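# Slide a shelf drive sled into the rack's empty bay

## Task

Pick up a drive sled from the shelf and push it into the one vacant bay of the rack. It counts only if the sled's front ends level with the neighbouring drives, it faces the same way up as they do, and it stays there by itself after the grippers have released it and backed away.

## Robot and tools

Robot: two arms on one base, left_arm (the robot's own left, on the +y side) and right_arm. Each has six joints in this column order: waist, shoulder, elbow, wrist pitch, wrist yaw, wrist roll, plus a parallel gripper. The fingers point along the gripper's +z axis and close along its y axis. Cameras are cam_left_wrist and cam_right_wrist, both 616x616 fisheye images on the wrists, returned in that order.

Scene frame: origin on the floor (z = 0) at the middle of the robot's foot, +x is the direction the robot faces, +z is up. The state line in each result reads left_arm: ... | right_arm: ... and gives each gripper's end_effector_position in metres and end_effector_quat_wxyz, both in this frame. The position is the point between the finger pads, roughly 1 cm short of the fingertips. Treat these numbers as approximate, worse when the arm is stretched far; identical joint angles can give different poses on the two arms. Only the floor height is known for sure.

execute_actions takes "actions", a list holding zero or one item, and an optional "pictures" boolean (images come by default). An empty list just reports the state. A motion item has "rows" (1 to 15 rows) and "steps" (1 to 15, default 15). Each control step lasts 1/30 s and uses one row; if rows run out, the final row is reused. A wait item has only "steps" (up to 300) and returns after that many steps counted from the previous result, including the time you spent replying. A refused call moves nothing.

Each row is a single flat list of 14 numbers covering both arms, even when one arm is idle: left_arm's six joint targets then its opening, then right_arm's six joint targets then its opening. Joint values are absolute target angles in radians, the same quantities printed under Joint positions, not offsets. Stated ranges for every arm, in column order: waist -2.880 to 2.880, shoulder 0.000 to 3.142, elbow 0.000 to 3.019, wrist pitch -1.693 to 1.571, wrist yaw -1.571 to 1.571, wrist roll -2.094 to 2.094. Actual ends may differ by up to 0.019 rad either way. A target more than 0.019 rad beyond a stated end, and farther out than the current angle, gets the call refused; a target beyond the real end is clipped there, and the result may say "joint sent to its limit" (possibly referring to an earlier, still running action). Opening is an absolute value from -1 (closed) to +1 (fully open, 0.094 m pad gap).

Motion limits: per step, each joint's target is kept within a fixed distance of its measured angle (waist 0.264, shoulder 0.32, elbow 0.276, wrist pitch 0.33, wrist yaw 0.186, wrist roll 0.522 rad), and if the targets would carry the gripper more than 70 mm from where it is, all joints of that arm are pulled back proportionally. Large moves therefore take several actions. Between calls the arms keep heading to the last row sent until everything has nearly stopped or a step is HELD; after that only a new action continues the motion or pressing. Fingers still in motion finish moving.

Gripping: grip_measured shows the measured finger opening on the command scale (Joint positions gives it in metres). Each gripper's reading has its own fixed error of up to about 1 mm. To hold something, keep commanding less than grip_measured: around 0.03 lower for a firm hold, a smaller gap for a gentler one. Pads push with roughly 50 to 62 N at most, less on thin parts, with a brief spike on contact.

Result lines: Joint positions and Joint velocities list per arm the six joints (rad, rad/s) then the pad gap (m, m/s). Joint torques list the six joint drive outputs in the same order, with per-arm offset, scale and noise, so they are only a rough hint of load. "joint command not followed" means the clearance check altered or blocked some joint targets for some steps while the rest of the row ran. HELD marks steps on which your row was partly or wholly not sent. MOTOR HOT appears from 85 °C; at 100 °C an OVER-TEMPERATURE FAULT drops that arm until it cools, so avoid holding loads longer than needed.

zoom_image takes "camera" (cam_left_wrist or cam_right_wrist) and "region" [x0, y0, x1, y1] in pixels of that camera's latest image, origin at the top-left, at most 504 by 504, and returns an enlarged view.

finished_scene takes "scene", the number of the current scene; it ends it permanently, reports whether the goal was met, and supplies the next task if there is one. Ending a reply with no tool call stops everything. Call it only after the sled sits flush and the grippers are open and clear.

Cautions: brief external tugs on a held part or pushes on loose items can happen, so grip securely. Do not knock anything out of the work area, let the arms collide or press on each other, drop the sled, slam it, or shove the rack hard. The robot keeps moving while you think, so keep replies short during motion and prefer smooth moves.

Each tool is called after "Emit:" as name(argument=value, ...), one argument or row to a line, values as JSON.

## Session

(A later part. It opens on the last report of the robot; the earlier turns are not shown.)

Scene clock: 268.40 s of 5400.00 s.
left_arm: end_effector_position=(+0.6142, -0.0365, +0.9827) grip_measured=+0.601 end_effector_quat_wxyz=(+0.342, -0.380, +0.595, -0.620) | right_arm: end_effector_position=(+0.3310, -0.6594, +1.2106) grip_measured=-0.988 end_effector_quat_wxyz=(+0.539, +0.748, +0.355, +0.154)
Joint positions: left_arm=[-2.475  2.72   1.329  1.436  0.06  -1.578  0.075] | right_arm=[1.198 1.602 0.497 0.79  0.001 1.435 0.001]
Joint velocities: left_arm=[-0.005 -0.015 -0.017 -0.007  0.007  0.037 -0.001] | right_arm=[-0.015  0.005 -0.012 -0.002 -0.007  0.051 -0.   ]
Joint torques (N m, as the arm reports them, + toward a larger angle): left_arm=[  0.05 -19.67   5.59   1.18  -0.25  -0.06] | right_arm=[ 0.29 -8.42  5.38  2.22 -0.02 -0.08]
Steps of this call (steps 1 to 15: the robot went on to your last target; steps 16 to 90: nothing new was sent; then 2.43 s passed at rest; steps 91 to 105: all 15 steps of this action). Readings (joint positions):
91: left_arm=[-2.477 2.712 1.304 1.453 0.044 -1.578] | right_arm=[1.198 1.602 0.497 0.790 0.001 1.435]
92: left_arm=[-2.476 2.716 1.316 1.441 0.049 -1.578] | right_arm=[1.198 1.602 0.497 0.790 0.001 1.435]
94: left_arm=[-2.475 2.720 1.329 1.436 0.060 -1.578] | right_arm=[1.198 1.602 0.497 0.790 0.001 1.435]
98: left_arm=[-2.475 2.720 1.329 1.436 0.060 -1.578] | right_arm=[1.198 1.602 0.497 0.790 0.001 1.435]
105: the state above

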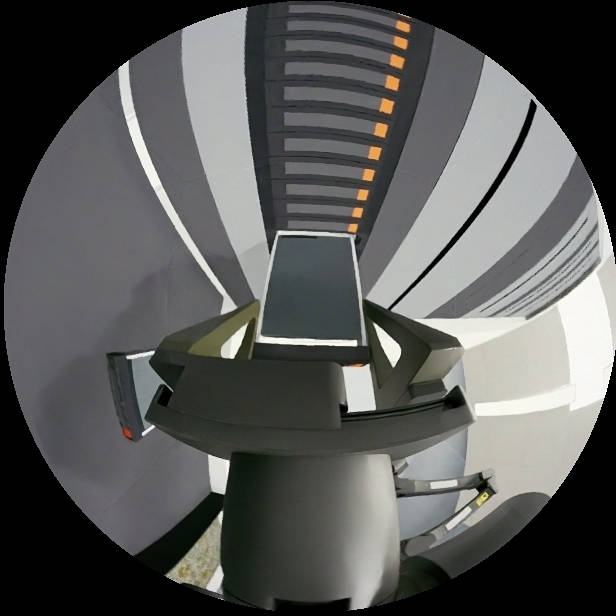

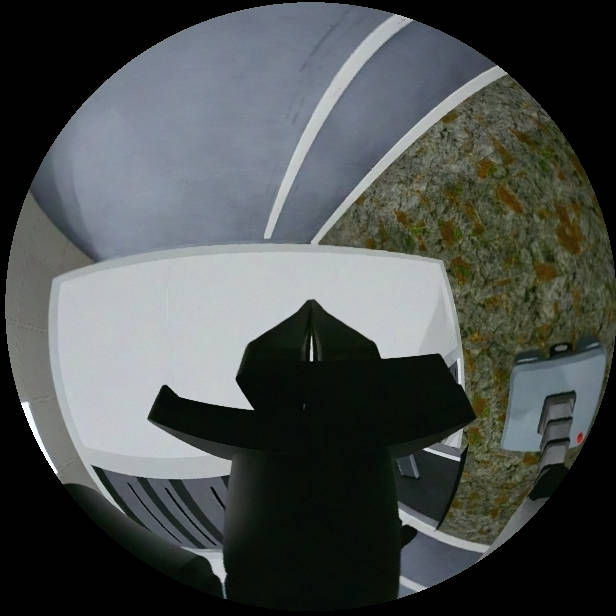

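Emit:
execute_actions(
  actions=[
    {"rows":[[-2.478,2.678,1.30,1.455,0.045,-1.59,0.55,1.2,1.6,0.5,0.8,0,1.435,-1]]},
  ],
)

Emit:
zoom_image(
  camera="cam_left_wrist",
  region=[240,160,400,300],
)

Scene clock: 276.37 s of 5400.00 s.
left_arm: end_effector_position=(+0.6078, -0.0315, +0.9816) grip_measured=+0.601 end_effector_quat_wxyz=(+0.343, -0.387, +0.598, -0.613) | right_arm: end_effector_position=(+0.3310, -0.6594, +1.2106) grip_measured=-0.988 end_effector_quat_wxyz=(+0.539, +0.748, +0.355, +0.154)
Joint positions: left_arm=[-2.475  2.71   1.3    1.439  0.047 -1.578  0.075] | right_arm=[1.198 1.602 0.497 0.79  0.001 1.435 0.001]
Joint velocities: left_arm=[-0.005  0.005 -0.002 -0.012  0.007 -0.007 -0.   ] | right_arm=[-0.005 -0.015  0.002  0.012 -0.007  0.007 -0.   ]
Joint torques (N m, as the arm reports them, + toward a larger angle): left_arm=[ -2.11 -22.42   2.36   2.82  -0.12  -0.06] | right_arm=[ 0.4  -8.3   5.38  2.27 -0.02 -0.06]
Steps of this call (steps 1 to 15: the robot went on to your last target; steps 16 to 90: nothing new was sent; then 4.47 s passed at rest; steps 91 to 105: all 15 steps of this action). Readings (joint positions):
91: left_arm=[-2.475 2.718 1.323 1.439 0.057 -1.578] | right_arm=[1.198 1.602 0.497 0.790 0.001 1.435]
92: left_arm=[-2.475 2.714 1.313 1.439 0.052 -1.578] | right_arm=[1.198 1.602 0.497 0.790 0.001 1.435]
94: left_arm=[-2.475 2.710 1.302 1.439 0.048 -1.578] | right_arm=[1.198 1.602 0.497 0.790 0.001 1.435]
98: left_arm=[-2.475 2.710 1.300 1.439 0.047 -1.578] | right_arm=[1.198 1.602 0.497 0.790 0.001 1.435]
105: the state above

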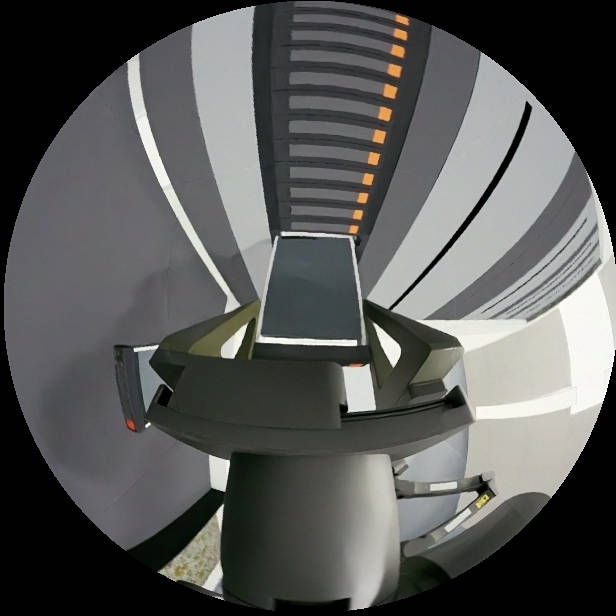

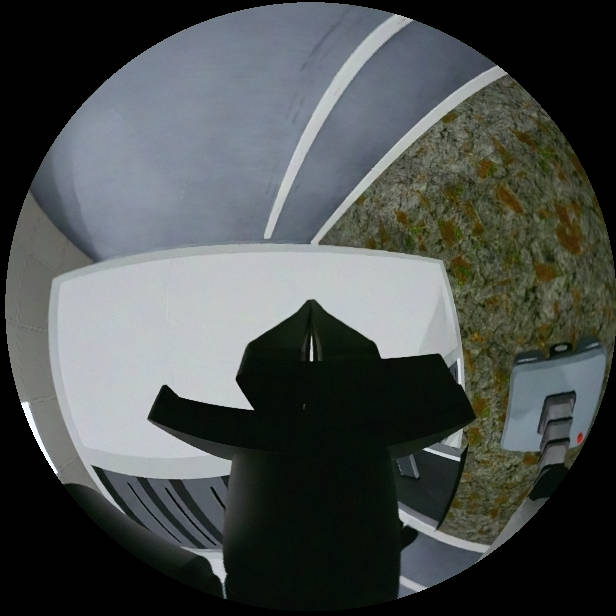

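Region (240, 160, 400, 300) of cam_left_wrist's 616x616 image, scaled by 3.150, with more detail than that image has; it fills the top 441 rows of this view, and the rest is white.

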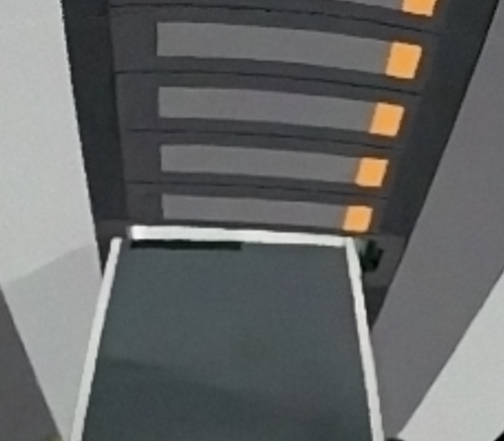

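Emit:
execute_actions(
  actions=[
    {"rows":[[-2.478,2.70,1.31,1.493,0.045,-1.59,0.55,1.2,1.6,0.5,0.8,0,1.435,-1]]},
  ],
)

Emit:
zoom_image(
  camera="cam_left_wrist",
  region=[240,160,400,300],
)

Scene clock: 281.57 s of 5400.00 s.
left_arm: end_effector_position=(+0.6080, -0.0312, +0.9873) grip_measured=+0.601 end_effector_quat_wxyz=(+0.347, -0.382, +0.591, -0.620) | right_arm: end_effector_position=(+0.3310, -0.6594, +1.2106) grip_measured=-0.988 end_effector_quat_wxyz=(+0.539, +0.748, +0.355, +0.154)
Joint positions: left_arm=[-2.475  2.71   1.3    1.462  0.047 -1.578  0.075] | right_arm=[1.198 1.602 0.497 0.79  0.001 1.435 0.001]
Joint velocities: left_arm=[-0.005 -0.005  0.022  0.007  0.007  0.037  0.001] | right_arm=[ 0.005  0.015  0.017 -0.017  0.022 -0.007 -0.001]
Joint torques (N m, as the arm reports them, + toward a larger angle): left_arm=[ -1.55 -20.56   2.83   3.5   -0.11  -0.06] | right_arm=[ 0.32 -8.24  5.33  2.27 -0.03 -0.07]
Steps of this call (steps 1 to 15: the robot went on to your last target; steps 16 to 90: nothing new was sent; then 1.70 s passed at rest; steps 91 to 105: all 15 steps of this action). Readings (joint positions):
91: left_arm=[-2.475 2.710 1.300 1.443 0.047 -1.578] | right_arm=[1.198 1.602 0.497 0.790 0.001 1.435]
92: left_arm=[-2.475 2.710 1.300 1.450 0.047 -1.578] | right_arm=[1.198 1.602 0.497 0.790 0.001 1.435]
94: left_arm=[-2.475 2.710 1.300 1.459 0.047 -1.578] | right_arm=[1.198 1.602 0.497 0.790 0.001 1.435]
98: left_arm=[-2.475 2.710 1.300 1.462 0.047 -1.578] | right_arm=[1.198 1.602 0.497 0.790 0.001 1.435]
105: the state above

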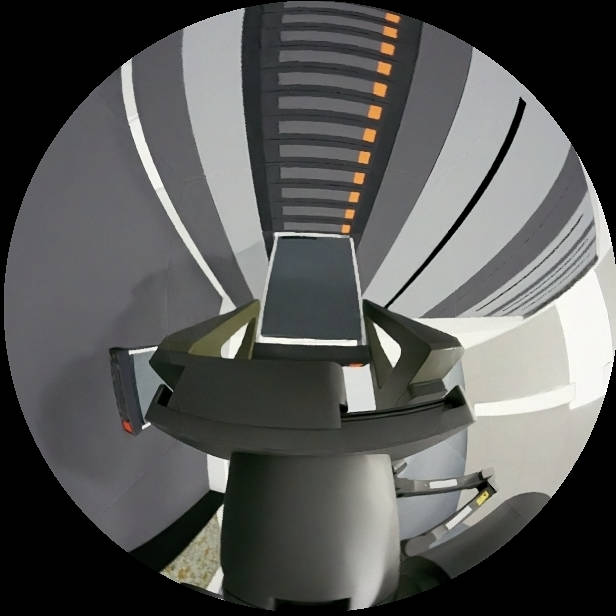

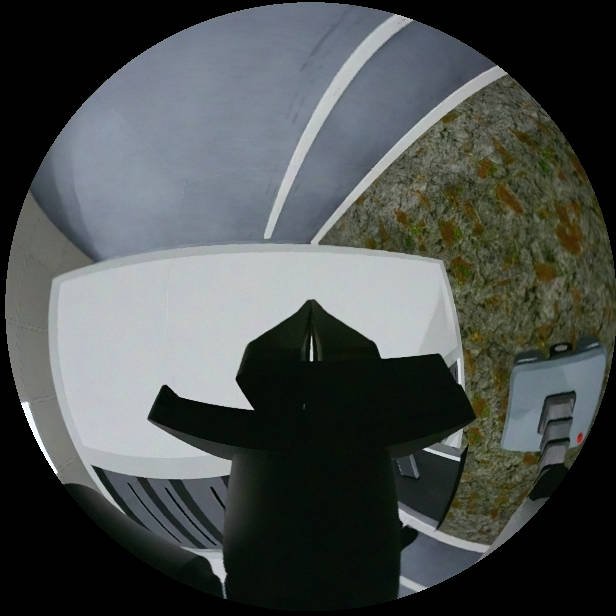

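Region (240, 160, 400, 300) of cam_left_wrist's 616x616 image, scaled by 3.150, with more detail than that image has; it fills the top 441 rows of this view, and the rest is white.

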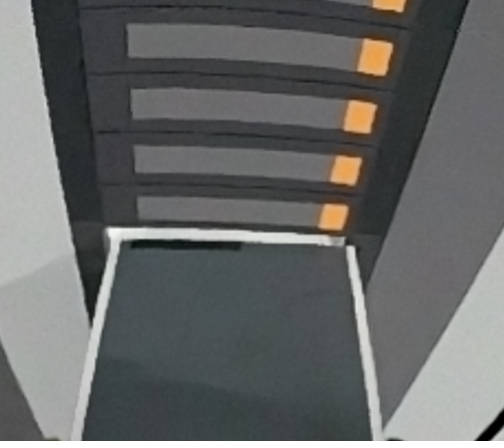

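Emit:
execute_actions(
  actions=[
    {"rows":[[-2.455,2.70,1.31,1.493,0.047,-1.59,0.55,1.2,1.6,0.5,0.8,0,1.435,-1]],"steps":8},
  ],
  pictures=false,
)

Emit:
execute_actions(
  actions=[
    {"rows":[[-2.455,2.705,1.355,1.43,0.055,-1.59,0.55,1.2,1.6,0.5,0.8,0,1.435,-1]]},
  ],
)

Emit:
zoom_image(
  camera="cam_left_wrist",
  region=[240,160,400,300],
)

Scene clock: 290.47 s of 5400.00 s.
left_arm: end_effector_position=(+0.6116, -0.0235, +0.9868) grip_measured=+0.601 end_effector_quat_wxyz=(+0.351, -0.386, +0.589, -0.617) | right_arm: end_effector_position=(+0.3310, -0.6594, +1.2106) grip_measured=-0.988 end_effector_quat_wxyz=(+0.539, +0.748, +0.355, +0.154)
Joint positions: left_arm=[-2.463  2.71   1.3    1.462  0.047 -1.578  0.075] | right_arm=[1.198 1.602 0.497 0.79  0.001 1.435 0.001]
Joint velocities: left_arm=[ 0.044  0.005 -0.012 -0.012  0.051 -0.007 -0.001] | right_arm=[-0.005 -0.005  0.002  0.007 -0.007 -0.066 -0.   ]
Joint torques (N m, as the arm reports them, + toward a larger angle): left_arm=[ -1.21 -20.58   2.97   3.48   0.    -0.06] | right_arm=[ 0.33 -8.42  5.37  2.3  -0.05 -0.06]
Steps of this call (steps 1 to 15: the robot went on to your last target; steps 16 to 90: nothing new was sent; then 5.63 s passed at rest; steps 91 to 98: all 8 steps of this action). Readings (joint positions):
91: left_arm=[-2.474 2.710 1.300 1.462 0.047 -1.578] | right_arm=[1.198 1.602 0.497 0.790 0.001 1.435]
92: left_arm=[-2.473 2.710 1.300 1.462 0.047 -1.578] | right_arm=[1.198 1.602 0.497 0.790 0.001 1.435]
94: left_arm=[-2.470 2.710 1.300 1.462 0.047 -1.578] | right_arm=[1.198 1.602 0.497 0.790 0.001 1.435]
98: the state above

Scene clock: 290.97 s of 5400.00 s.
left_arm: end_effector_position=(+0.6129, -0.0256, +0.9834) grip_measured=+0.601 end_effector_quat_wxyz=(+0.345, -0.386, +0.595, -0.615) | right_arm: end_effector_position=(+0.3310, -0.6594, +1.2106) grip_measured=-0.988 end_effector_quat_wxyz=(+0.539, +0.748, +0.355, +0.154)
Joint positions: left_arm=[-2.462  2.71   1.305  1.441  0.058 -1.579  0.075] | right_arm=[1.198 1.602 0.497 0.79  0.001 1.435 0.001]
Joint velocities: left_arm=[-0.015 -0.015 -0.017 -0.002  0.007 -0.022  0.   ] | right_arm=[ 0.005  0.005 -0.017  0.012  0.007  0.007  0.   ]
Joint torques (N m, as the arm reports them, + toward a larger angle): left_arm=[ -0.57 -20.15   5.55   1.6   -0.12  -0.05] | right_arm=[ 0.37 -8.48  5.36  2.19 -0.03 -0.07]
Steps of this call (steps 1 to 15: all 15 steps of this action). Readings (joint positions):
1: left_arm=[-2.462 2.710 1.302 1.458 0.051 -1.579] | right_arm=[1.198 1.602 0.497 0.790 0.001 1.435]
2: left_arm=[-2.462 2.710 1.304 1.452 0.054 -1.579] | right_arm=[1.198 1.602 0.497 0.790 0.001 1.435]
4: left_arm=[-2.462 2.710 1.305 1.445 0.057 -1.579] | right_arm=[1.198 1.602 0.497 0.790 0.001 1.435]
8: left_arm=[-2.462 2.710 1.305 1.442 0.057 -1.579] | right_arm=[1.198 1.602 0.497 0.790 0.001 1.435]
15: the state above

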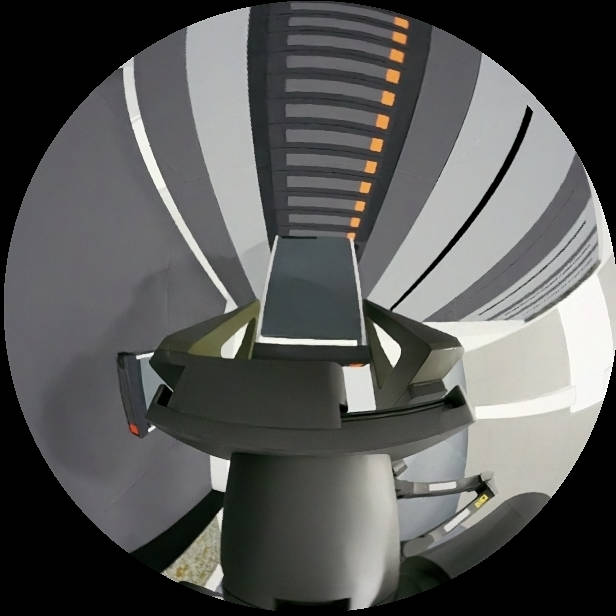

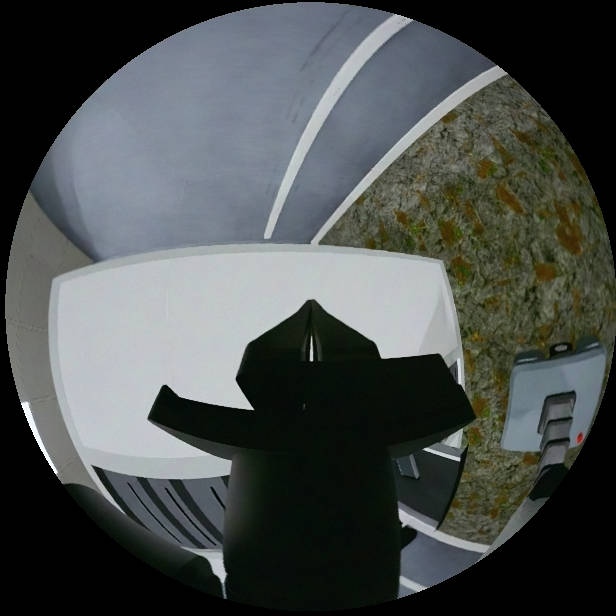

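Region (240, 160, 400, 300) of cam_left_wrist's 616x616 image, scaled by 3.150, with more detail than that image has; it fills the top 441 rows of this view, and the rest is white.

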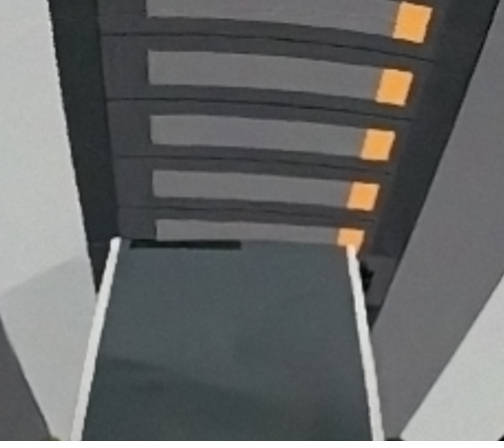

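Emit:
execute_actions(
  actions=[
    {"rows":[[-2.465,2.70,1.30,1.49,0.047,-1.59,0.55,1.2,1.6,0.5,0.8,0,1.435,-1]],"steps":10},
  ],
  pictures=false,
)

Emit:
execute_actions(
  actions=[
    {"rows":[[-2.478,2.70,1.31,1.49,0.047,-1.59,0.55,1.2,1.6,0.5,0.8,0,1.435,-1]]},
  ],
)

Emit:
zoom_image(
  camera="cam_left_wrist",
  region=[240,160,400,300],
)

Scene clock: 301.00 s of 5400.00 s.
left_arm: end_effector_position=(+0.6117, -0.0237, +0.9862) grip_measured=+0.600 end_effector_quat_wxyz=(+0.350, -0.386, +0.590, -0.617) | right_arm: end_effector_position=(+0.3310, -0.6594, +1.2106) grip_measured=-0.988 end_effector_quat_wxyz=(+0.539, +0.748, +0.355, +0.154)
Joint positions: left_arm=[-2.462  2.71   1.3    1.459  0.05  -1.579  0.075] | right_arm=[1.198 1.602 0.497 0.79  0.001 1.435 0.001]
Joint velocities: left_arm=[-0.005 -0.005  0.002  0.002 -0.081 -0.007 -0.001] | right_arm=[-0.005  0.005 -0.012  0.012 -0.007  0.051 -0.   ]
Joint torques (N m, as the arm reports them, + toward a larger angle): left_arm=[ -1.84 -20.55   2.28   3.59  -0.12  -0.05] | right_arm=[ 0.47 -8.34  5.39  2.22 -0.03 -0.08]
Steps of this call (steps 1 to 15: the robot went on to your last target; steps 16 to 90: nothing new was sent; then 6.70 s passed at rest; steps 91 to 100: all 10 steps of this action). Readings (joint positions):
91: left_arm=[-2.462 2.710 1.304 1.445 0.056 -1.579] | right_arm=[1.198 1.602 0.497 0.790 0.001 1.435]
92: left_arm=[-2.462 2.710 1.301 1.450 0.052 -1.579] | right_arm=[1.198 1.602 0.497 0.790 0.001 1.435]
94: left_arm=[-2.462 2.710 1.300 1.456 0.050 -1.579] | right_arm=[1.198 1.602 0.497 0.790 0.001 1.435]
98: left_arm=[-2.462 2.710 1.300 1.459 0.050 -1.579] | right_arm=[1.198 1.602 0.497 0.790 0.001 1.435]
100: the state above

Scene clock: 301.50 s of 5400.00 s.
left_arm: end_effector_position=(+0.6101, -0.0271, +0.9864) grip_measured=+0.600 end_effector_quat_wxyz=(+0.348, -0.384, +0.591, -0.618) | right_arm: end_effector_position=(+0.3310, -0.6594, +1.2106) grip_measured=-0.988 end_effector_quat_wxyz=(+0.539, +0.748, +0.355, +0.154)
Joint positions: left_arm=[-2.468  2.71   1.3    1.459  0.05  -1.579  0.075] | right_arm=[1.198 1.602 0.497 0.79  0.001 1.435 0.001]
Joint velocities: left_arm=[ 0.005 -0.005 -0.002 -0.007 -0.066 -0.007 -0.001] | right_arm=[-0.005 -0.005 -0.002 -0.007 -0.007  0.051  0.   ]
Joint torques (N m, as the arm reports them, + toward a larger angle): left_arm=[ -2.28 -20.66   2.97   3.55  -0.13  -0.05] | right_arm=[ 0.39 -8.48  5.37  2.22 -0.04 -0.06]
Steps of this call (steps 1 to 15: all 15 steps of this action). Readings (joint positions):
1: left_arm=[-2.463 2.710 1.300 1.459 0.050 -1.579] | right_arm=[1.198 1.602 0.497 0.790 0.001 1.435]
2: left_arm=[-2.463 2.710 1.300 1.459 0.050 -1.579] | right_arm=[1.198 1.602 0.497 0.790 0.001 1.435]
4: left_arm=[-2.464 2.710 1.300 1.459 0.050 -1.579] | right_arm=[1.198 1.602 0.497 0.790 0.001 1.435]
8: left_arm=[-2.467 2.710 1.300 1.459 0.050 -1.579] | right_arm=[1.198 1.602 0.497 0.790 0.001 1.435]
15: the state above

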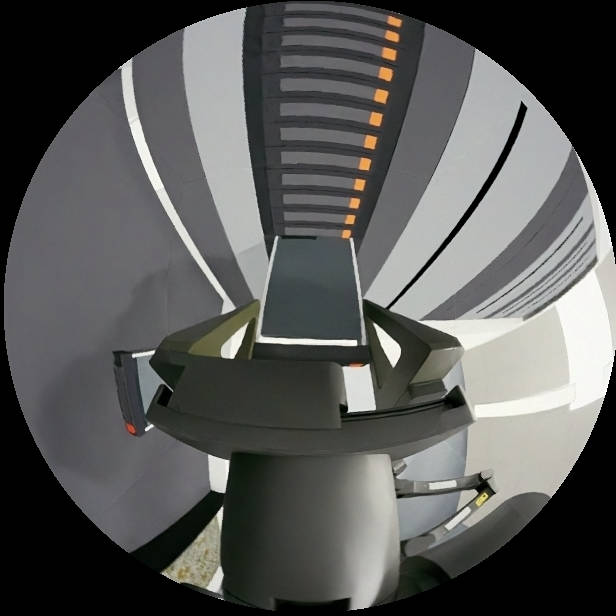

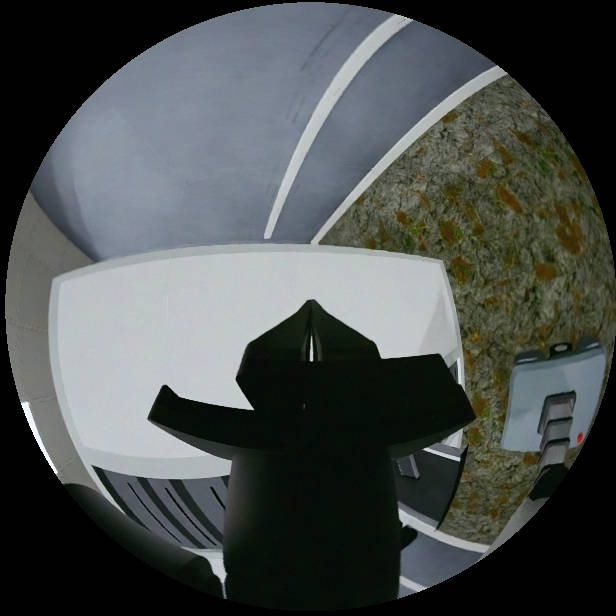

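Region (240, 160, 400, 300) of cam_left_wrist's 616x616 image, scaled by 3.150, with more detail than that image has; it fills the top 441 rows of this view, and the rest is white.

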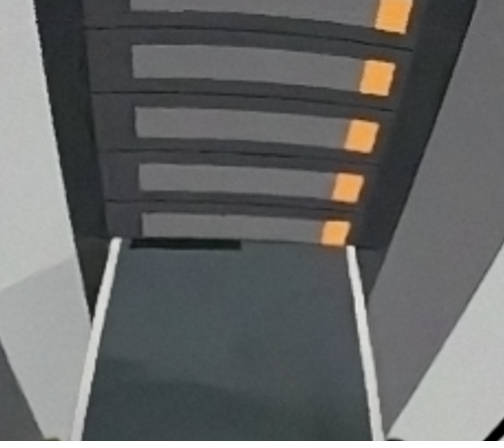

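Emit:
execute_actions(
  actions=[
    {"rows":[[-2.472,2.70,1.33,1.47,0.05,-1.59,0.55,1.2,1.6,0.5,0.8,0,1.435,-1],[-2.472,2.70,1.33,1.47,0.05,-1.59,0.55,1.2,1.6,0.5,0.8,0,1.435,-1],[-2.472,2.70,1.34,1.46,0.05,-1.59,0.55,1.2,1.6,0.5,0.8,0,1.435,-1],[-2.472,2.70,1.34,1.455,0.05,-1.59,0.55,1.2,1.6,0.5,0.8,0,1.435,-1],[-2.472,2.70,1.35,1.445,0.05,-1.59,0.55,1.2,1.6,0.5,0.8,0,1.435,-1],[-2.472,2.70,1.355,1.435,0.052,-1.59,0.55,1.2,1.6,0.5,0.8,0,1.435,-1]]},
  ],
)

Emit:
zoom_image(
  camera="cam_left_wrist",
  region=[240,160,400,300],
)

Scene clock: 309.80 s of 5400.00 s.
left_arm: end_effector_position=(+0.6141, -0.0314, +0.9859) grip_measured=+0.600 end_effector_quat_wxyz=(+0.345, -0.384, +0.593, -0.618) | right_arm: end_effector_position=(+0.3310, -0.6594, +1.2106) grip_measured=-0.988 end_effector_quat_wxyz=(+0.539, +0.748, +0.355, +0.154)
Joint positions: left_arm=[-2.47   2.711  1.315  1.44   0.054 -1.58   0.075] | right_arm=[1.198 1.602 0.497 0.79  0.001 1.435 0.001]
Joint velocities: left_arm=[-0.005 -0.005  0.022 -0.007  0.007  0.051  0.001] | right_arm=[-0.015 -0.015  0.022  0.002  0.066 -0.022  0.   ]
Joint torques (N m, as the arm reports them, + toward a larger angle): left_arm=[ -1.45 -20.63   4.93   1.94  -0.07  -0.06] | right_arm=[ 0.44 -8.53  5.36  2.21 -0.04 -0.06]
Steps of this call (steps 1 to 15: the robot went on to your last target; steps 16 to 90: nothing new was sent; then 4.80 s passed at rest; steps 91 to 105: all 15 steps of this action). Readings (joint positions):
91: left_arm=[-2.468 2.710 1.300 1.459 0.050 -1.579] | right_arm=[1.198 1.602 0.497 0.790 0.001 1.435]
92: left_arm=[-2.468 2.710 1.300 1.459 0.050 -1.579] | right_arm=[1.198 1.602 0.497 0.790 0.001 1.435]
94: left_arm=[-2.468 2.710 1.303 1.459 0.050 -1.579] | right_arm=[1.198 1.602 0.497 0.790 0.001 1.435]
98: left_arm=[-2.469 2.711 1.310 1.447 0.052 -1.579] | right_arm=[1.198 1.602 0.497 0.790 0.001 1.435]
105: the state above

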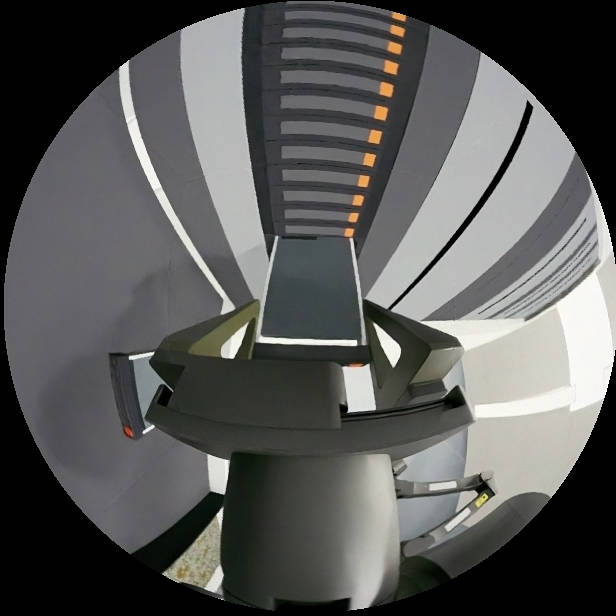

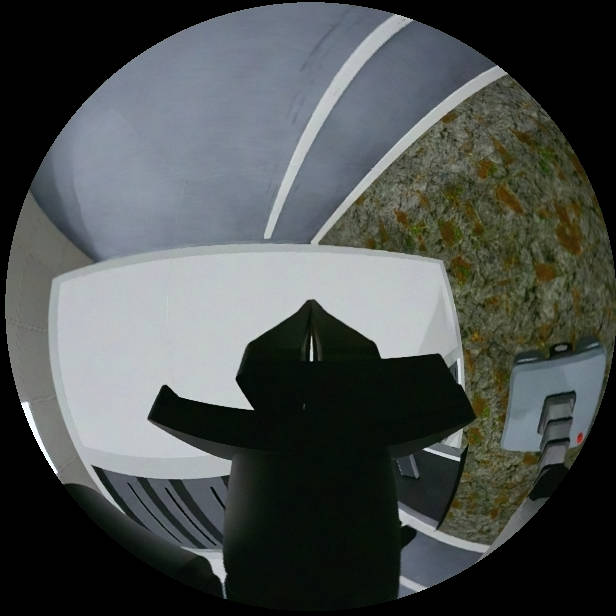

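Region (240, 160, 400, 300) of cam_left_wrist's 616x616 image, scaled by 3.150, with more detail than that image has; it fills the top 441 rows of this view, and the rest is white.

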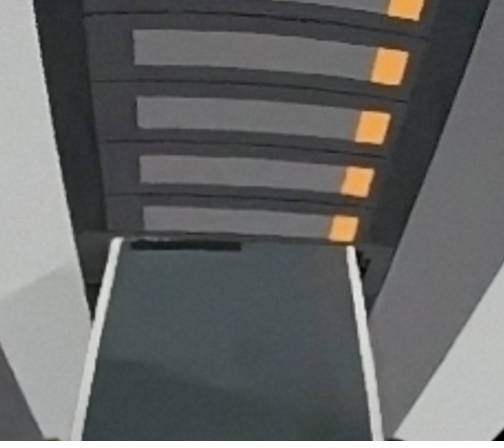

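Emit:
execute_actions(
  actions=[
    {"rows":[[-2.462,2.705,1.39,1.44,0.06,-1.59,0.55,1.2,1.6,0.5,0.8,0,1.435,-1]]},
  ],
)

Emit:
zoom_image(
  camera="cam_left_wrist",
  region=[240,160,400,300],
)

Scene clock: 318.33 s of 5400.00 s.
left_arm: end_effector_position=(+0.6226, -0.0343, +0.9884) grip_measured=+0.599 end_effector_quat_wxyz=(+0.349, -0.380, +0.588, -0.623) | right_arm: end_effector_position=(+0.3310, -0.6594, +1.2106) grip_measured=-0.988 end_effector_quat_wxyz=(+0.539, +0.748, +0.355, +0.154)
Joint positions: left_arm=[-2.468  2.719  1.345  1.436  0.057 -1.58   0.075] | right_arm=[1.198 1.602 0.497 0.79  0.001 1.435 0.001]
Joint velocities: left_arm=[-0.005  0.015 -0.012  0.002  0.037 -0.051  0.001] | right_arm=[-0.005  0.005 -0.012 -0.017  0.066 -0.051  0.001]
Joint torques (N m, as the arm reports them, + toward a larger angle): left_arm=[ -0.77 -21.31   5.47   2.3    0.17  -0.04] | right_arm=[ 0.51 -8.27  5.32  2.23 -0.03 -0.07]
Steps of this call (steps 1 to 15: the robot went on to your last target; steps 16 to 90: nothing new was sent; then 5.03 s passed at rest; steps 91 to 105: all 15 steps of this action). Readings (joint positions):
91: left_arm=[-2.470 2.712 1.324 1.438 0.056 -1.580] | right_arm=[1.198 1.602 0.497 0.790 0.001 1.435]
92: left_arm=[-2.470 2.714 1.331 1.438 0.056 -1.580] | right_arm=[1.198 1.602 0.497 0.790 0.001 1.435]
94: left_arm=[-2.469 2.718 1.343 1.436 0.056 -1.580] | right_arm=[1.198 1.602 0.497 0.790 0.001 1.435]
98: left_arm=[-2.468 2.719 1.345 1.436 0.057 -1.580] | right_arm=[1.198 1.602 0.497 0.790 0.001 1.435]
105: the state above

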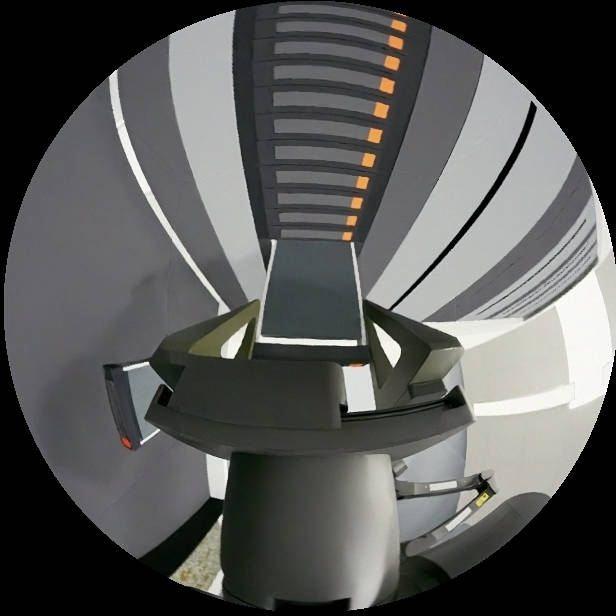

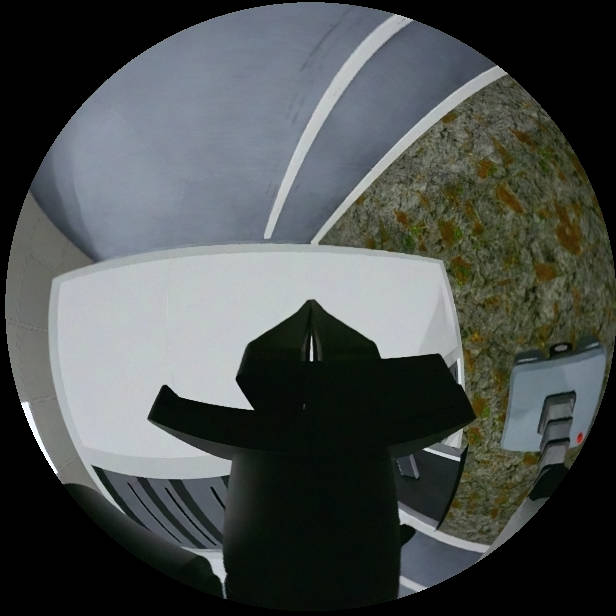

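Region (240, 160, 400, 300) of cam_left_wrist's 616x616 image, scaled by 3.150, with more detail than that image has; it fills the top 441 rows of this view, and the rest is white.

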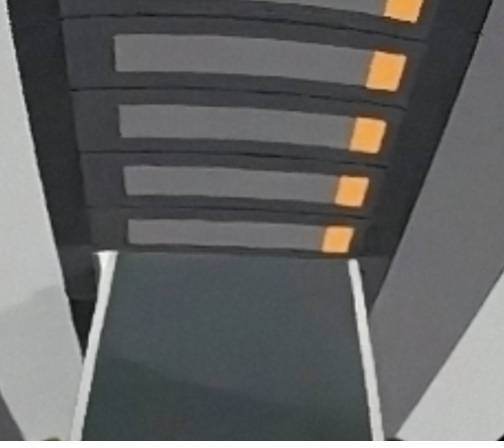

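Emit:
execute_actions(
  actions=[
    {"rows":[[-2.445,2.725,1.425,1.41,0.07,-1.59,0.55,1.2,1.6,0.5,0.8,0,1.435,-1]]},
  ],
  pictures=false,
)

Emit:
execute_actions(
  actions=[
    {"rows":[[-2.43,2.74,1.48,1.375,0.085,-1.59,0.55,1.2,1.6,0.5,0.8,0,1.435,-1]]},
  ],
)

Scene clock: 324.83 s of 5400.00 s.
left_arm: end_effector_position=(+0.6304, -0.0341, +0.9855) grip_measured=+0.599 end_effector_quat_wxyz=(+0.347, -0.376, +0.589, -0.626) | right_arm: end_effector_position=(+0.3310, -0.6594, +1.2106) grip_measured=-0.988 end_effector_quat_wxyz=(+0.539, +0.748, +0.355, +0.154)
Joint positions: left_arm=[-2.459  2.731  1.373  1.423  0.075 -1.579  0.075] | right_arm=[1.198 1.602 0.497 0.79  0.001 1.435 0.001]
Joint velocities: left_arm=[-0.024  0.005 -0.002 -0.007 -0.007  0.022  0.   ] | right_arm=[0.005 0.005 0.002 0.002 0.022 0.037 0.   ]
Joint torques (N m, as the arm reports them, + toward a larger angle): left_arm=[  0.06 -20.71   6.     1.57  -0.22  -0.06] | right_arm=[ 0.25 -8.31  5.36  2.24 -0.04 -0.06]
Steps of this call (steps 1 to 15: the robot went on to your last target; steps 16 to 90: nothing new was sent; then 3.00 s passed at rest; steps 91 to 105: all 15 steps of this action). Readings (joint positions):
91: left_arm=[-2.467 2.720 1.349 1.433 0.060 -1.580] | right_arm=[1.198 1.602 0.497 0.790 0.001 1.435]
92: left_arm=[-2.465 2.724 1.359 1.427 0.061 -1.580] | right_arm=[1.198 1.602 0.497 0.790 0.001 1.435]
94: left_arm=[-2.460 2.730 1.373 1.422 0.072 -1.579] | right_arm=[1.198 1.602 0.497 0.790 0.001 1.435]
98: left_arm=[-2.459 2.731 1.373 1.423 0.075 -1.579] | right_arm=[1.198 1.602 0.497 0.790 0.001 1.435]
105: the state above

Scene clock: 325.33 s of 5400.00 s.
left_arm: end_effector_position=(+0.6465, -0.0380, +0.9846) grip_measured=+0.598 end_effector_quat_wxyz=(+0.349, -0.368, +0.591, -0.627) | right_arm: end_effector_position=(+0.3310, -0.6594, +1.2106) grip_measured=-0.988 end_effector_quat_wxyz=(+0.539, +0.748, +0.355, +0.154)
Joint positions: left_arm=[-2.45   2.744  1.429  1.387  0.094 -1.569  0.075] | right_arm=[1.198 1.602 0.497 0.79  0.001 1.435 0.001]
Joint velocities: left_arm=[-0.015 -0.005 -0.002 -0.007 -0.051  0.051 -0.   ] | right_arm=[-0.005 -0.005 -0.002 -0.002  0.037  0.022 -0.001]
Joint torques (N m, as the arm reports them, + toward a larger angle): left_arm=[  0.37 -21.13   6.21   1.47  -0.45  -0.16] | right_arm=[ 0.36 -8.33  5.4   2.25 -0.04 -0.06]
Steps of this call (steps 1 to 15: all 15 steps of this action). Readings (joint positions):
1: left_arm=[-2.458 2.731 1.379 1.420 0.081 -1.579] | right_arm=[1.198 1.602 0.497 0.790 0.001 1.435]
2: left_arm=[-2.457 2.735 1.385 1.419 0.091 -1.579] | right_arm=[1.198 1.602 0.497 0.790 0.001 1.435]
4: left_arm=[-2.457 2.739 1.392 1.419 0.095 -1.577] | right_arm=[1.198 1.602 0.497 0.790 0.001 1.435]
8: left_arm=[-2.451 2.744 1.427 1.389 0.093 -1.571] | right_arm=[1.198 1.602 0.497 0.790 0.001 1.435]
15: the state above

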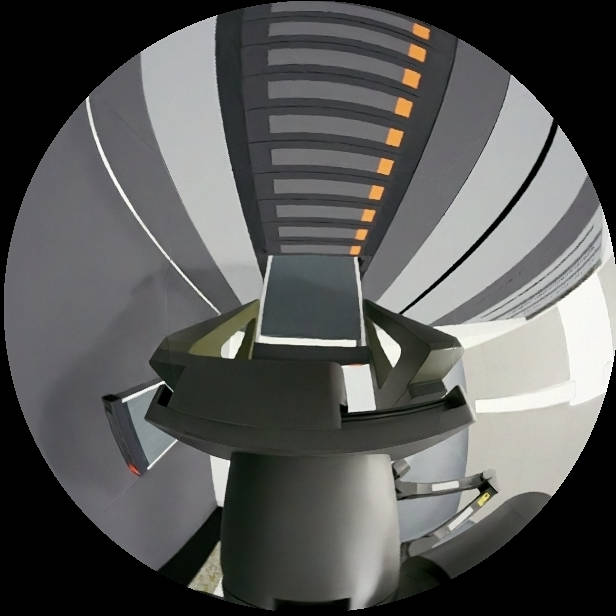

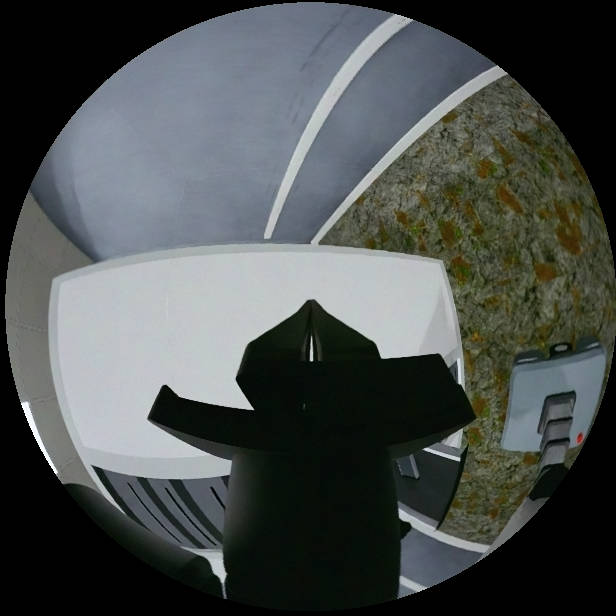

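Emit:
execute_actions(
  actions=[
    {"rows":[[-2.405,2.755,1.535,1.335,0.105,-1.59,0.55,1.2,1.6,0.5,0.8,0,1.435,-1]]},
  ],
  pictures=false,
)

Emit:
execute_actions(
  actions=[
    {"rows":[[-2.39,2.77,1.59,1.295,0.12,-1.59,0.55,1.2,1.6,0.5,0.8,0,1.435,-1]]},
  ],
)

Scene clock: 329.27 s of 5400.00 s.
left_arm: end_effector_position=(+0.6583, -0.0383, +0.9859) grip_measured=+0.589 end_effector_quat_wxyz=(+0.346, -0.362, +0.591, -0.632) | right_arm: end_effector_position=(+0.3310, -0.6594, +1.2106) grip_measured=-0.988 end_effector_quat_wxyz=(+0.539, +0.748, +0.355, +0.154)
Joint positions: left_arm=[-2.438  2.752  1.465  1.366  0.122 -1.569  0.075] | right_arm=[1.198 1.602 0.497 0.79  0.001 1.435 0.001]
Joint velocities: left_arm=[-0.005  0.005 -0.007  0.012 -0.051 -0.007  0.001] | right_arm=[-0.015 -0.015 -0.012 -0.012 -0.007 -0.022  0.   ]
Joint torques (N m, as the arm reports them, + toward a larger angle): left_arm=[  1.82 -20.89   7.56   0.65  -0.76  -0.15] | right_arm=[ 0.47 -8.36  5.38  2.25 -0.03 -0.06]
Steps of this call (steps 1 to 15: the robot went on to your last target; steps 16 to 90: nothing new was sent; then 0.43 s passed at rest; steps 91 to 105: all 15 steps of this action). Readings (joint positions):
91: left_arm=[-2.449 2.746 1.435 1.382 0.102 -1.569] | right_arm=[1.198 1.602 0.497 0.790 0.001 1.435]
92: left_arm=[-2.446 2.749 1.448 1.376 0.107 -1.569] | right_arm=[1.198 1.602 0.497 0.790 0.001 1.435]
94: left_arm=[-2.440 2.752 1.465 1.366 0.117 -1.569] | right_arm=[1.198 1.602 0.497 0.790 0.001 1.435]
98: left_arm=[-2.438 2.752 1.465 1.366 0.122 -1.569] | right_arm=[1.198 1.602 0.497 0.790 0.001 1.435]
105: the state above

Scene clock: 329.77 s of 5400.00 s.
left_arm: end_effector_position=(+0.6661, -0.0406, +0.9865) grip_measured=+0.587 end_effector_quat_wxyz=(+0.342, -0.357, +0.592, -0.636) | right_arm: end_effector_position=(+0.3310, -0.6594, +1.2106) grip_measured=-0.988 end_effector_quat_wxyz=(+0.539, +0.748, +0.355, +0.154)
Joint positions: left_arm=[-2.433  2.759  1.493  1.349  0.14  -1.571  0.075] | right_arm=[1.198 1.602 0.497 0.79  0.001 1.435 0.001]
Joint velocities: left_arm=[-0.015 -0.015 -0.017 -0.002 -0.037  0.007 -0.002] | right_arm=[-0.005 -0.005  0.007  0.007  0.022  0.051 -0.001]
Joint torques (N m, as the arm reports them, + toward a larger angle): left_arm=[  2.6  -20.38   9.52  -0.4   -0.96  -0.14] | right_arm=[ 0.38 -8.24  5.34  2.24 -0.03 -0.05]
Steps of this call (steps 1 to 15: all 15 steps of this action). Readings (joint positions):
1: left_arm=[-2.437 2.753 1.471 1.362 0.128 -1.569] | right_arm=[1.198 1.602 0.497 0.790 0.001 1.435]
2: left_arm=[-2.436 2.756 1.481 1.357 0.132 -1.570] | right_arm=[1.198 1.602 0.497 0.790 0.001 1.435]
4: left_arm=[-2.433 2.759 1.493 1.349 0.138 -1.571] | right_arm=[1.198 1.602 0.497 0.790 0.001 1.435]
8: left_arm=[-2.433 2.759 1.493 1.349 0.140 -1.571] | right_arm=[1.198 1.602 0.497 0.790 0.001 1.435]
15: the state above

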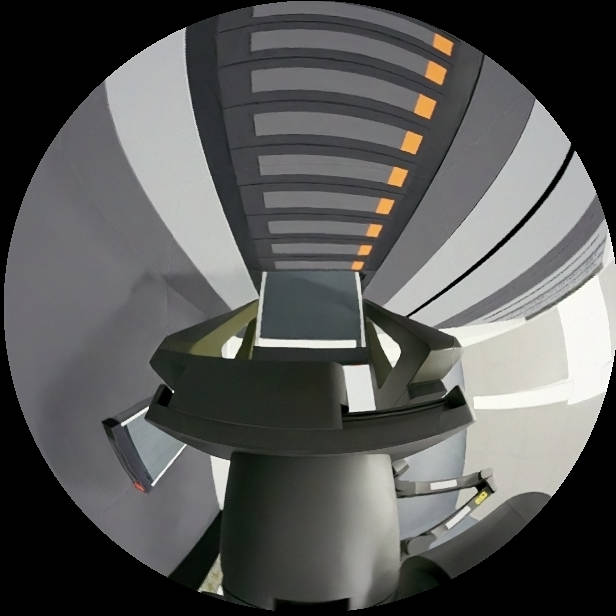

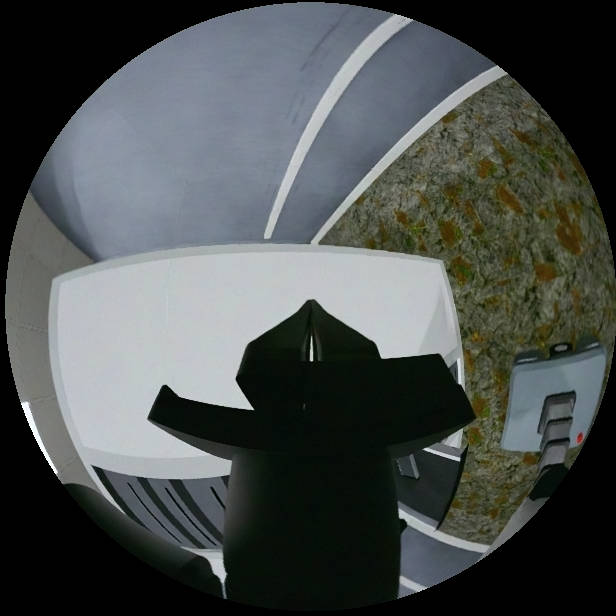

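Emit:
execute_actions(
  actions=[
    {"rows":[[-2.433,2.75,1.50,1.35,0.125,-1.58,1,1.2,1.6,0.5,0.8,0,1.435,-1]]},
  ],
  pictures=false,
)

Emit:
execute_actions(
  actions=[
    {"rows":[[-2.45,2.73,1.40,1.41,0.085,-1.58,1,1.2,1.6,0.5,0.8,0,1.435,-1]]},
  ],
  pictures=false,
)

Emit:
execute_actions(
  actions=[
    {"rows":[[-2.478,2.70,1.28,1.49,0.045,-1.58,1,1.2,1.6,0.5,0.8,0,1.435,-1]]},
  ],
)

Scene clock: 339.53 s of 5400.00 s.
left_arm: end_effector_position=(+0.6658, -0.0395, +0.9860) grip_measured=+1.000 end_effector_quat_wxyz=(+0.345, -0.361, +0.590, -0.634) | right_arm: end_effector_position=(+0.3310, -0.6594, +1.2106) grip_measured=-0.988 end_effector_quat_wxyz=(+0.539, +0.748, +0.355, +0.154)
Joint positions: left_arm=[-2.434  2.759  1.491  1.351  0.128 -1.571  0.094] | right_arm=[1.198 1.602 0.497 0.79  0.001 1.435 0.001]
Joint velocities: left_arm=[-0.015  0.005  0.007 -0.002 -0.007  0.007  0.   ] | right_arm=[-0.015 -0.005 -0.017 -0.017 -0.051  0.037 -0.001]
Joint torques (N m, as the arm reports them, + toward a larger angle): left_arm=[ -1.28 -22.4    3.87   2.05  -0.15  -0.03] | right_arm=[ 0.33 -8.13  5.37  2.18 -0.04 -0.06]
Steps of this call (steps 1 to 15: the robot went on to your last target; steps 16 to 90: nothing new was sent; then 6.27 s passed at rest; steps 91 to 105: all 15 steps of this action). Readings (joint positions):
91: left_arm=[-2.434 2.759 1.491 1.351 0.136 -1.571] | right_arm=[1.198 1.602 0.497 0.790 0.001 1.435]
92: left_arm=[-2.434 2.759 1.491 1.351 0.131 -1.571] | right_arm=[1.198 1.602 0.497 0.790 0.001 1.435]
94: left_arm=[-2.434 2.759 1.491 1.351 0.129 -1.571] | right_arm=[1.198 1.602 0.497 0.790 0.001 1.435]
98: left_arm=[-2.434 2.759 1.491 1.351 0.128 -1.571] | right_arm=[1.198 1.602 0.497 0.790 0.001 1.435]
105: the state above

Scene clock: 340.03 s of 5400.00 s.
left_arm: end_effector_position=(+0.6400, -0.0261, +0.9762) grip_measured=+1.000 end_effector_quat_wxyz=(+0.347, -0.380, +0.596, -0.617) | right_arm: end_effector_position=(+0.3310, -0.6594, +1.2106) grip_measured=-0.988 end_effector_quat_wxyz=(+0.539, +0.748, +0.355, +0.154)
Joint positions: left_arm=[-2.44   2.741  1.397  1.388  0.088 -1.571  0.094] | right_arm=[1.198 1.602 0.497 0.79  0.001 1.435 0.001]
Joint velocities: left_arm=[-0.005 -0.005  0.002 -0.002 -0.007  0.051  0.   ] | right_arm=[-0.005  0.005 -0.012  0.002  0.037  0.095 -0.   ]
Joint torques (N m, as the arm reports them, + toward a larger angle): left_arm=[ -2.35 -21.44   3.01   3.13  -0.15  -0.02] | right_arm=[ 0.24 -8.25  5.31  2.25 -0.03 -0.06]
Steps of this call (steps 1 to 15: all 15 steps of this action). Readings (joint positions):
1: left_arm=[-2.435 2.756 1.479 1.357 0.107 -1.571] | right_arm=[1.198 1.602 0.497 0.790 0.001 1.435]
2: left_arm=[-2.435 2.748 1.455 1.369 0.095 -1.571] | right_arm=[1.198 1.602 0.497 0.790 0.001 1.435]
4: left_arm=[-2.436 2.740 1.416 1.384 0.089 -1.571] | right_arm=[1.198 1.602 0.497 0.790 0.001 1.435]
8: left_arm=[-2.439 2.741 1.397 1.386 0.088 -1.571] | right_arm=[1.198 1.602 0.497 0.790 0.001 1.435]
15: the state above

Scene clock: 340.53 s of 5400.00 s.
left_arm: end_effector_position=(+0.5974, -0.0283, +0.9783) grip_measured=+1.000 end_effector_quat_wxyz=(+0.344, -0.384, +0.600, -0.612) | right_arm: end_effector_position=(+0.3310, -0.6594, +1.2106) grip_measured=-0.988 end_effector_quat_wxyz=(+0.539, +0.748, +0.355, +0.154)
Joint positions: left_arm=[-2.477  2.715  1.275  1.467  0.048 -1.571  0.094] | right_arm=[1.198 1.602 0.497 0.79  0.001 1.435 0.001]
Joint velocities: left_arm=[ 0.005  0.005 -0.022 -0.007 -0.051 -0.095  0.   ] | right_arm=[-0.005 -0.005 -0.012 -0.002  0.007 -0.007 -0.   ]
Joint torques (N m, as the arm reports them, + toward a larger angle): left_arm=[ -1.46 -20.54   2.29   3.16  -0.14  -0.03] | right_arm=[ 0.31 -8.17  5.32  2.24 -0.04 -0.06]
Steps of this call (steps 1 to 15: all 15 steps of this action). Readings (joint positions):
1: left_arm=[-2.442 2.739 1.383 1.402 0.067 -1.571] | right_arm=[1.198 1.602 0.497 0.790 0.001 1.435]
2: left_arm=[-2.444 2.729 1.351 1.426 0.054 -1.571] | right_arm=[1.198 1.602 0.497 0.790 0.001 1.435]
4: left_arm=[-2.454 2.716 1.297 1.457 0.048 -1.571] | right_arm=[1.198 1.602 0.497 0.790 0.001 1.435]
8: left_arm=[-2.472 2.716 1.275 1.465 0.048 -1.571] | right_arm=[1.198 1.602 0.497 0.790 0.001 1.435]
15: the state above

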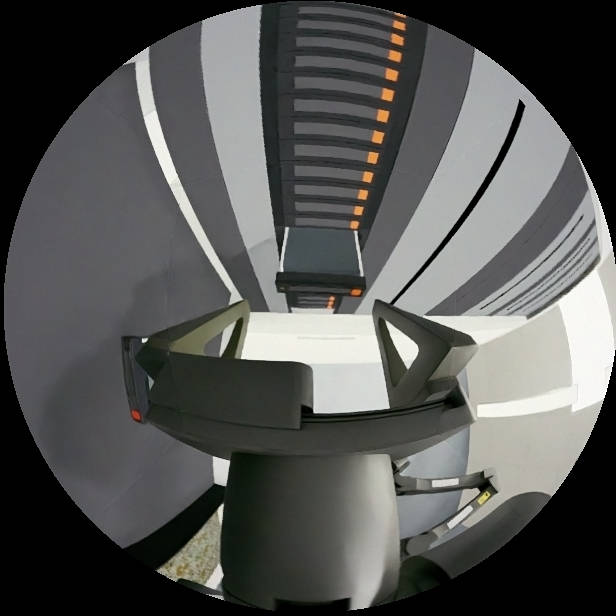

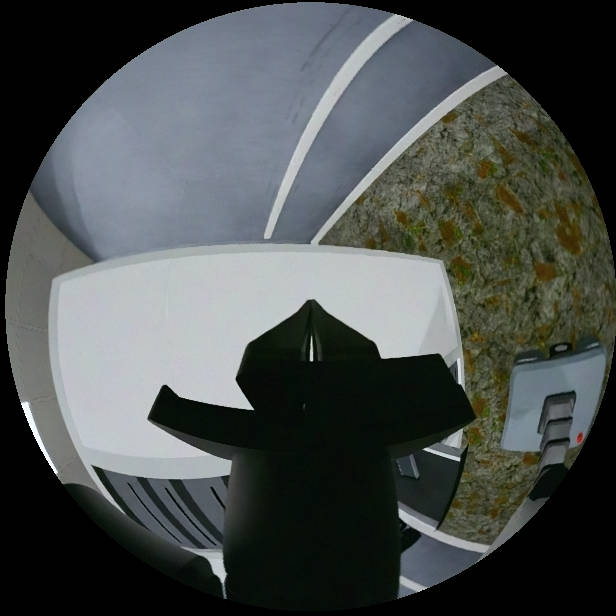

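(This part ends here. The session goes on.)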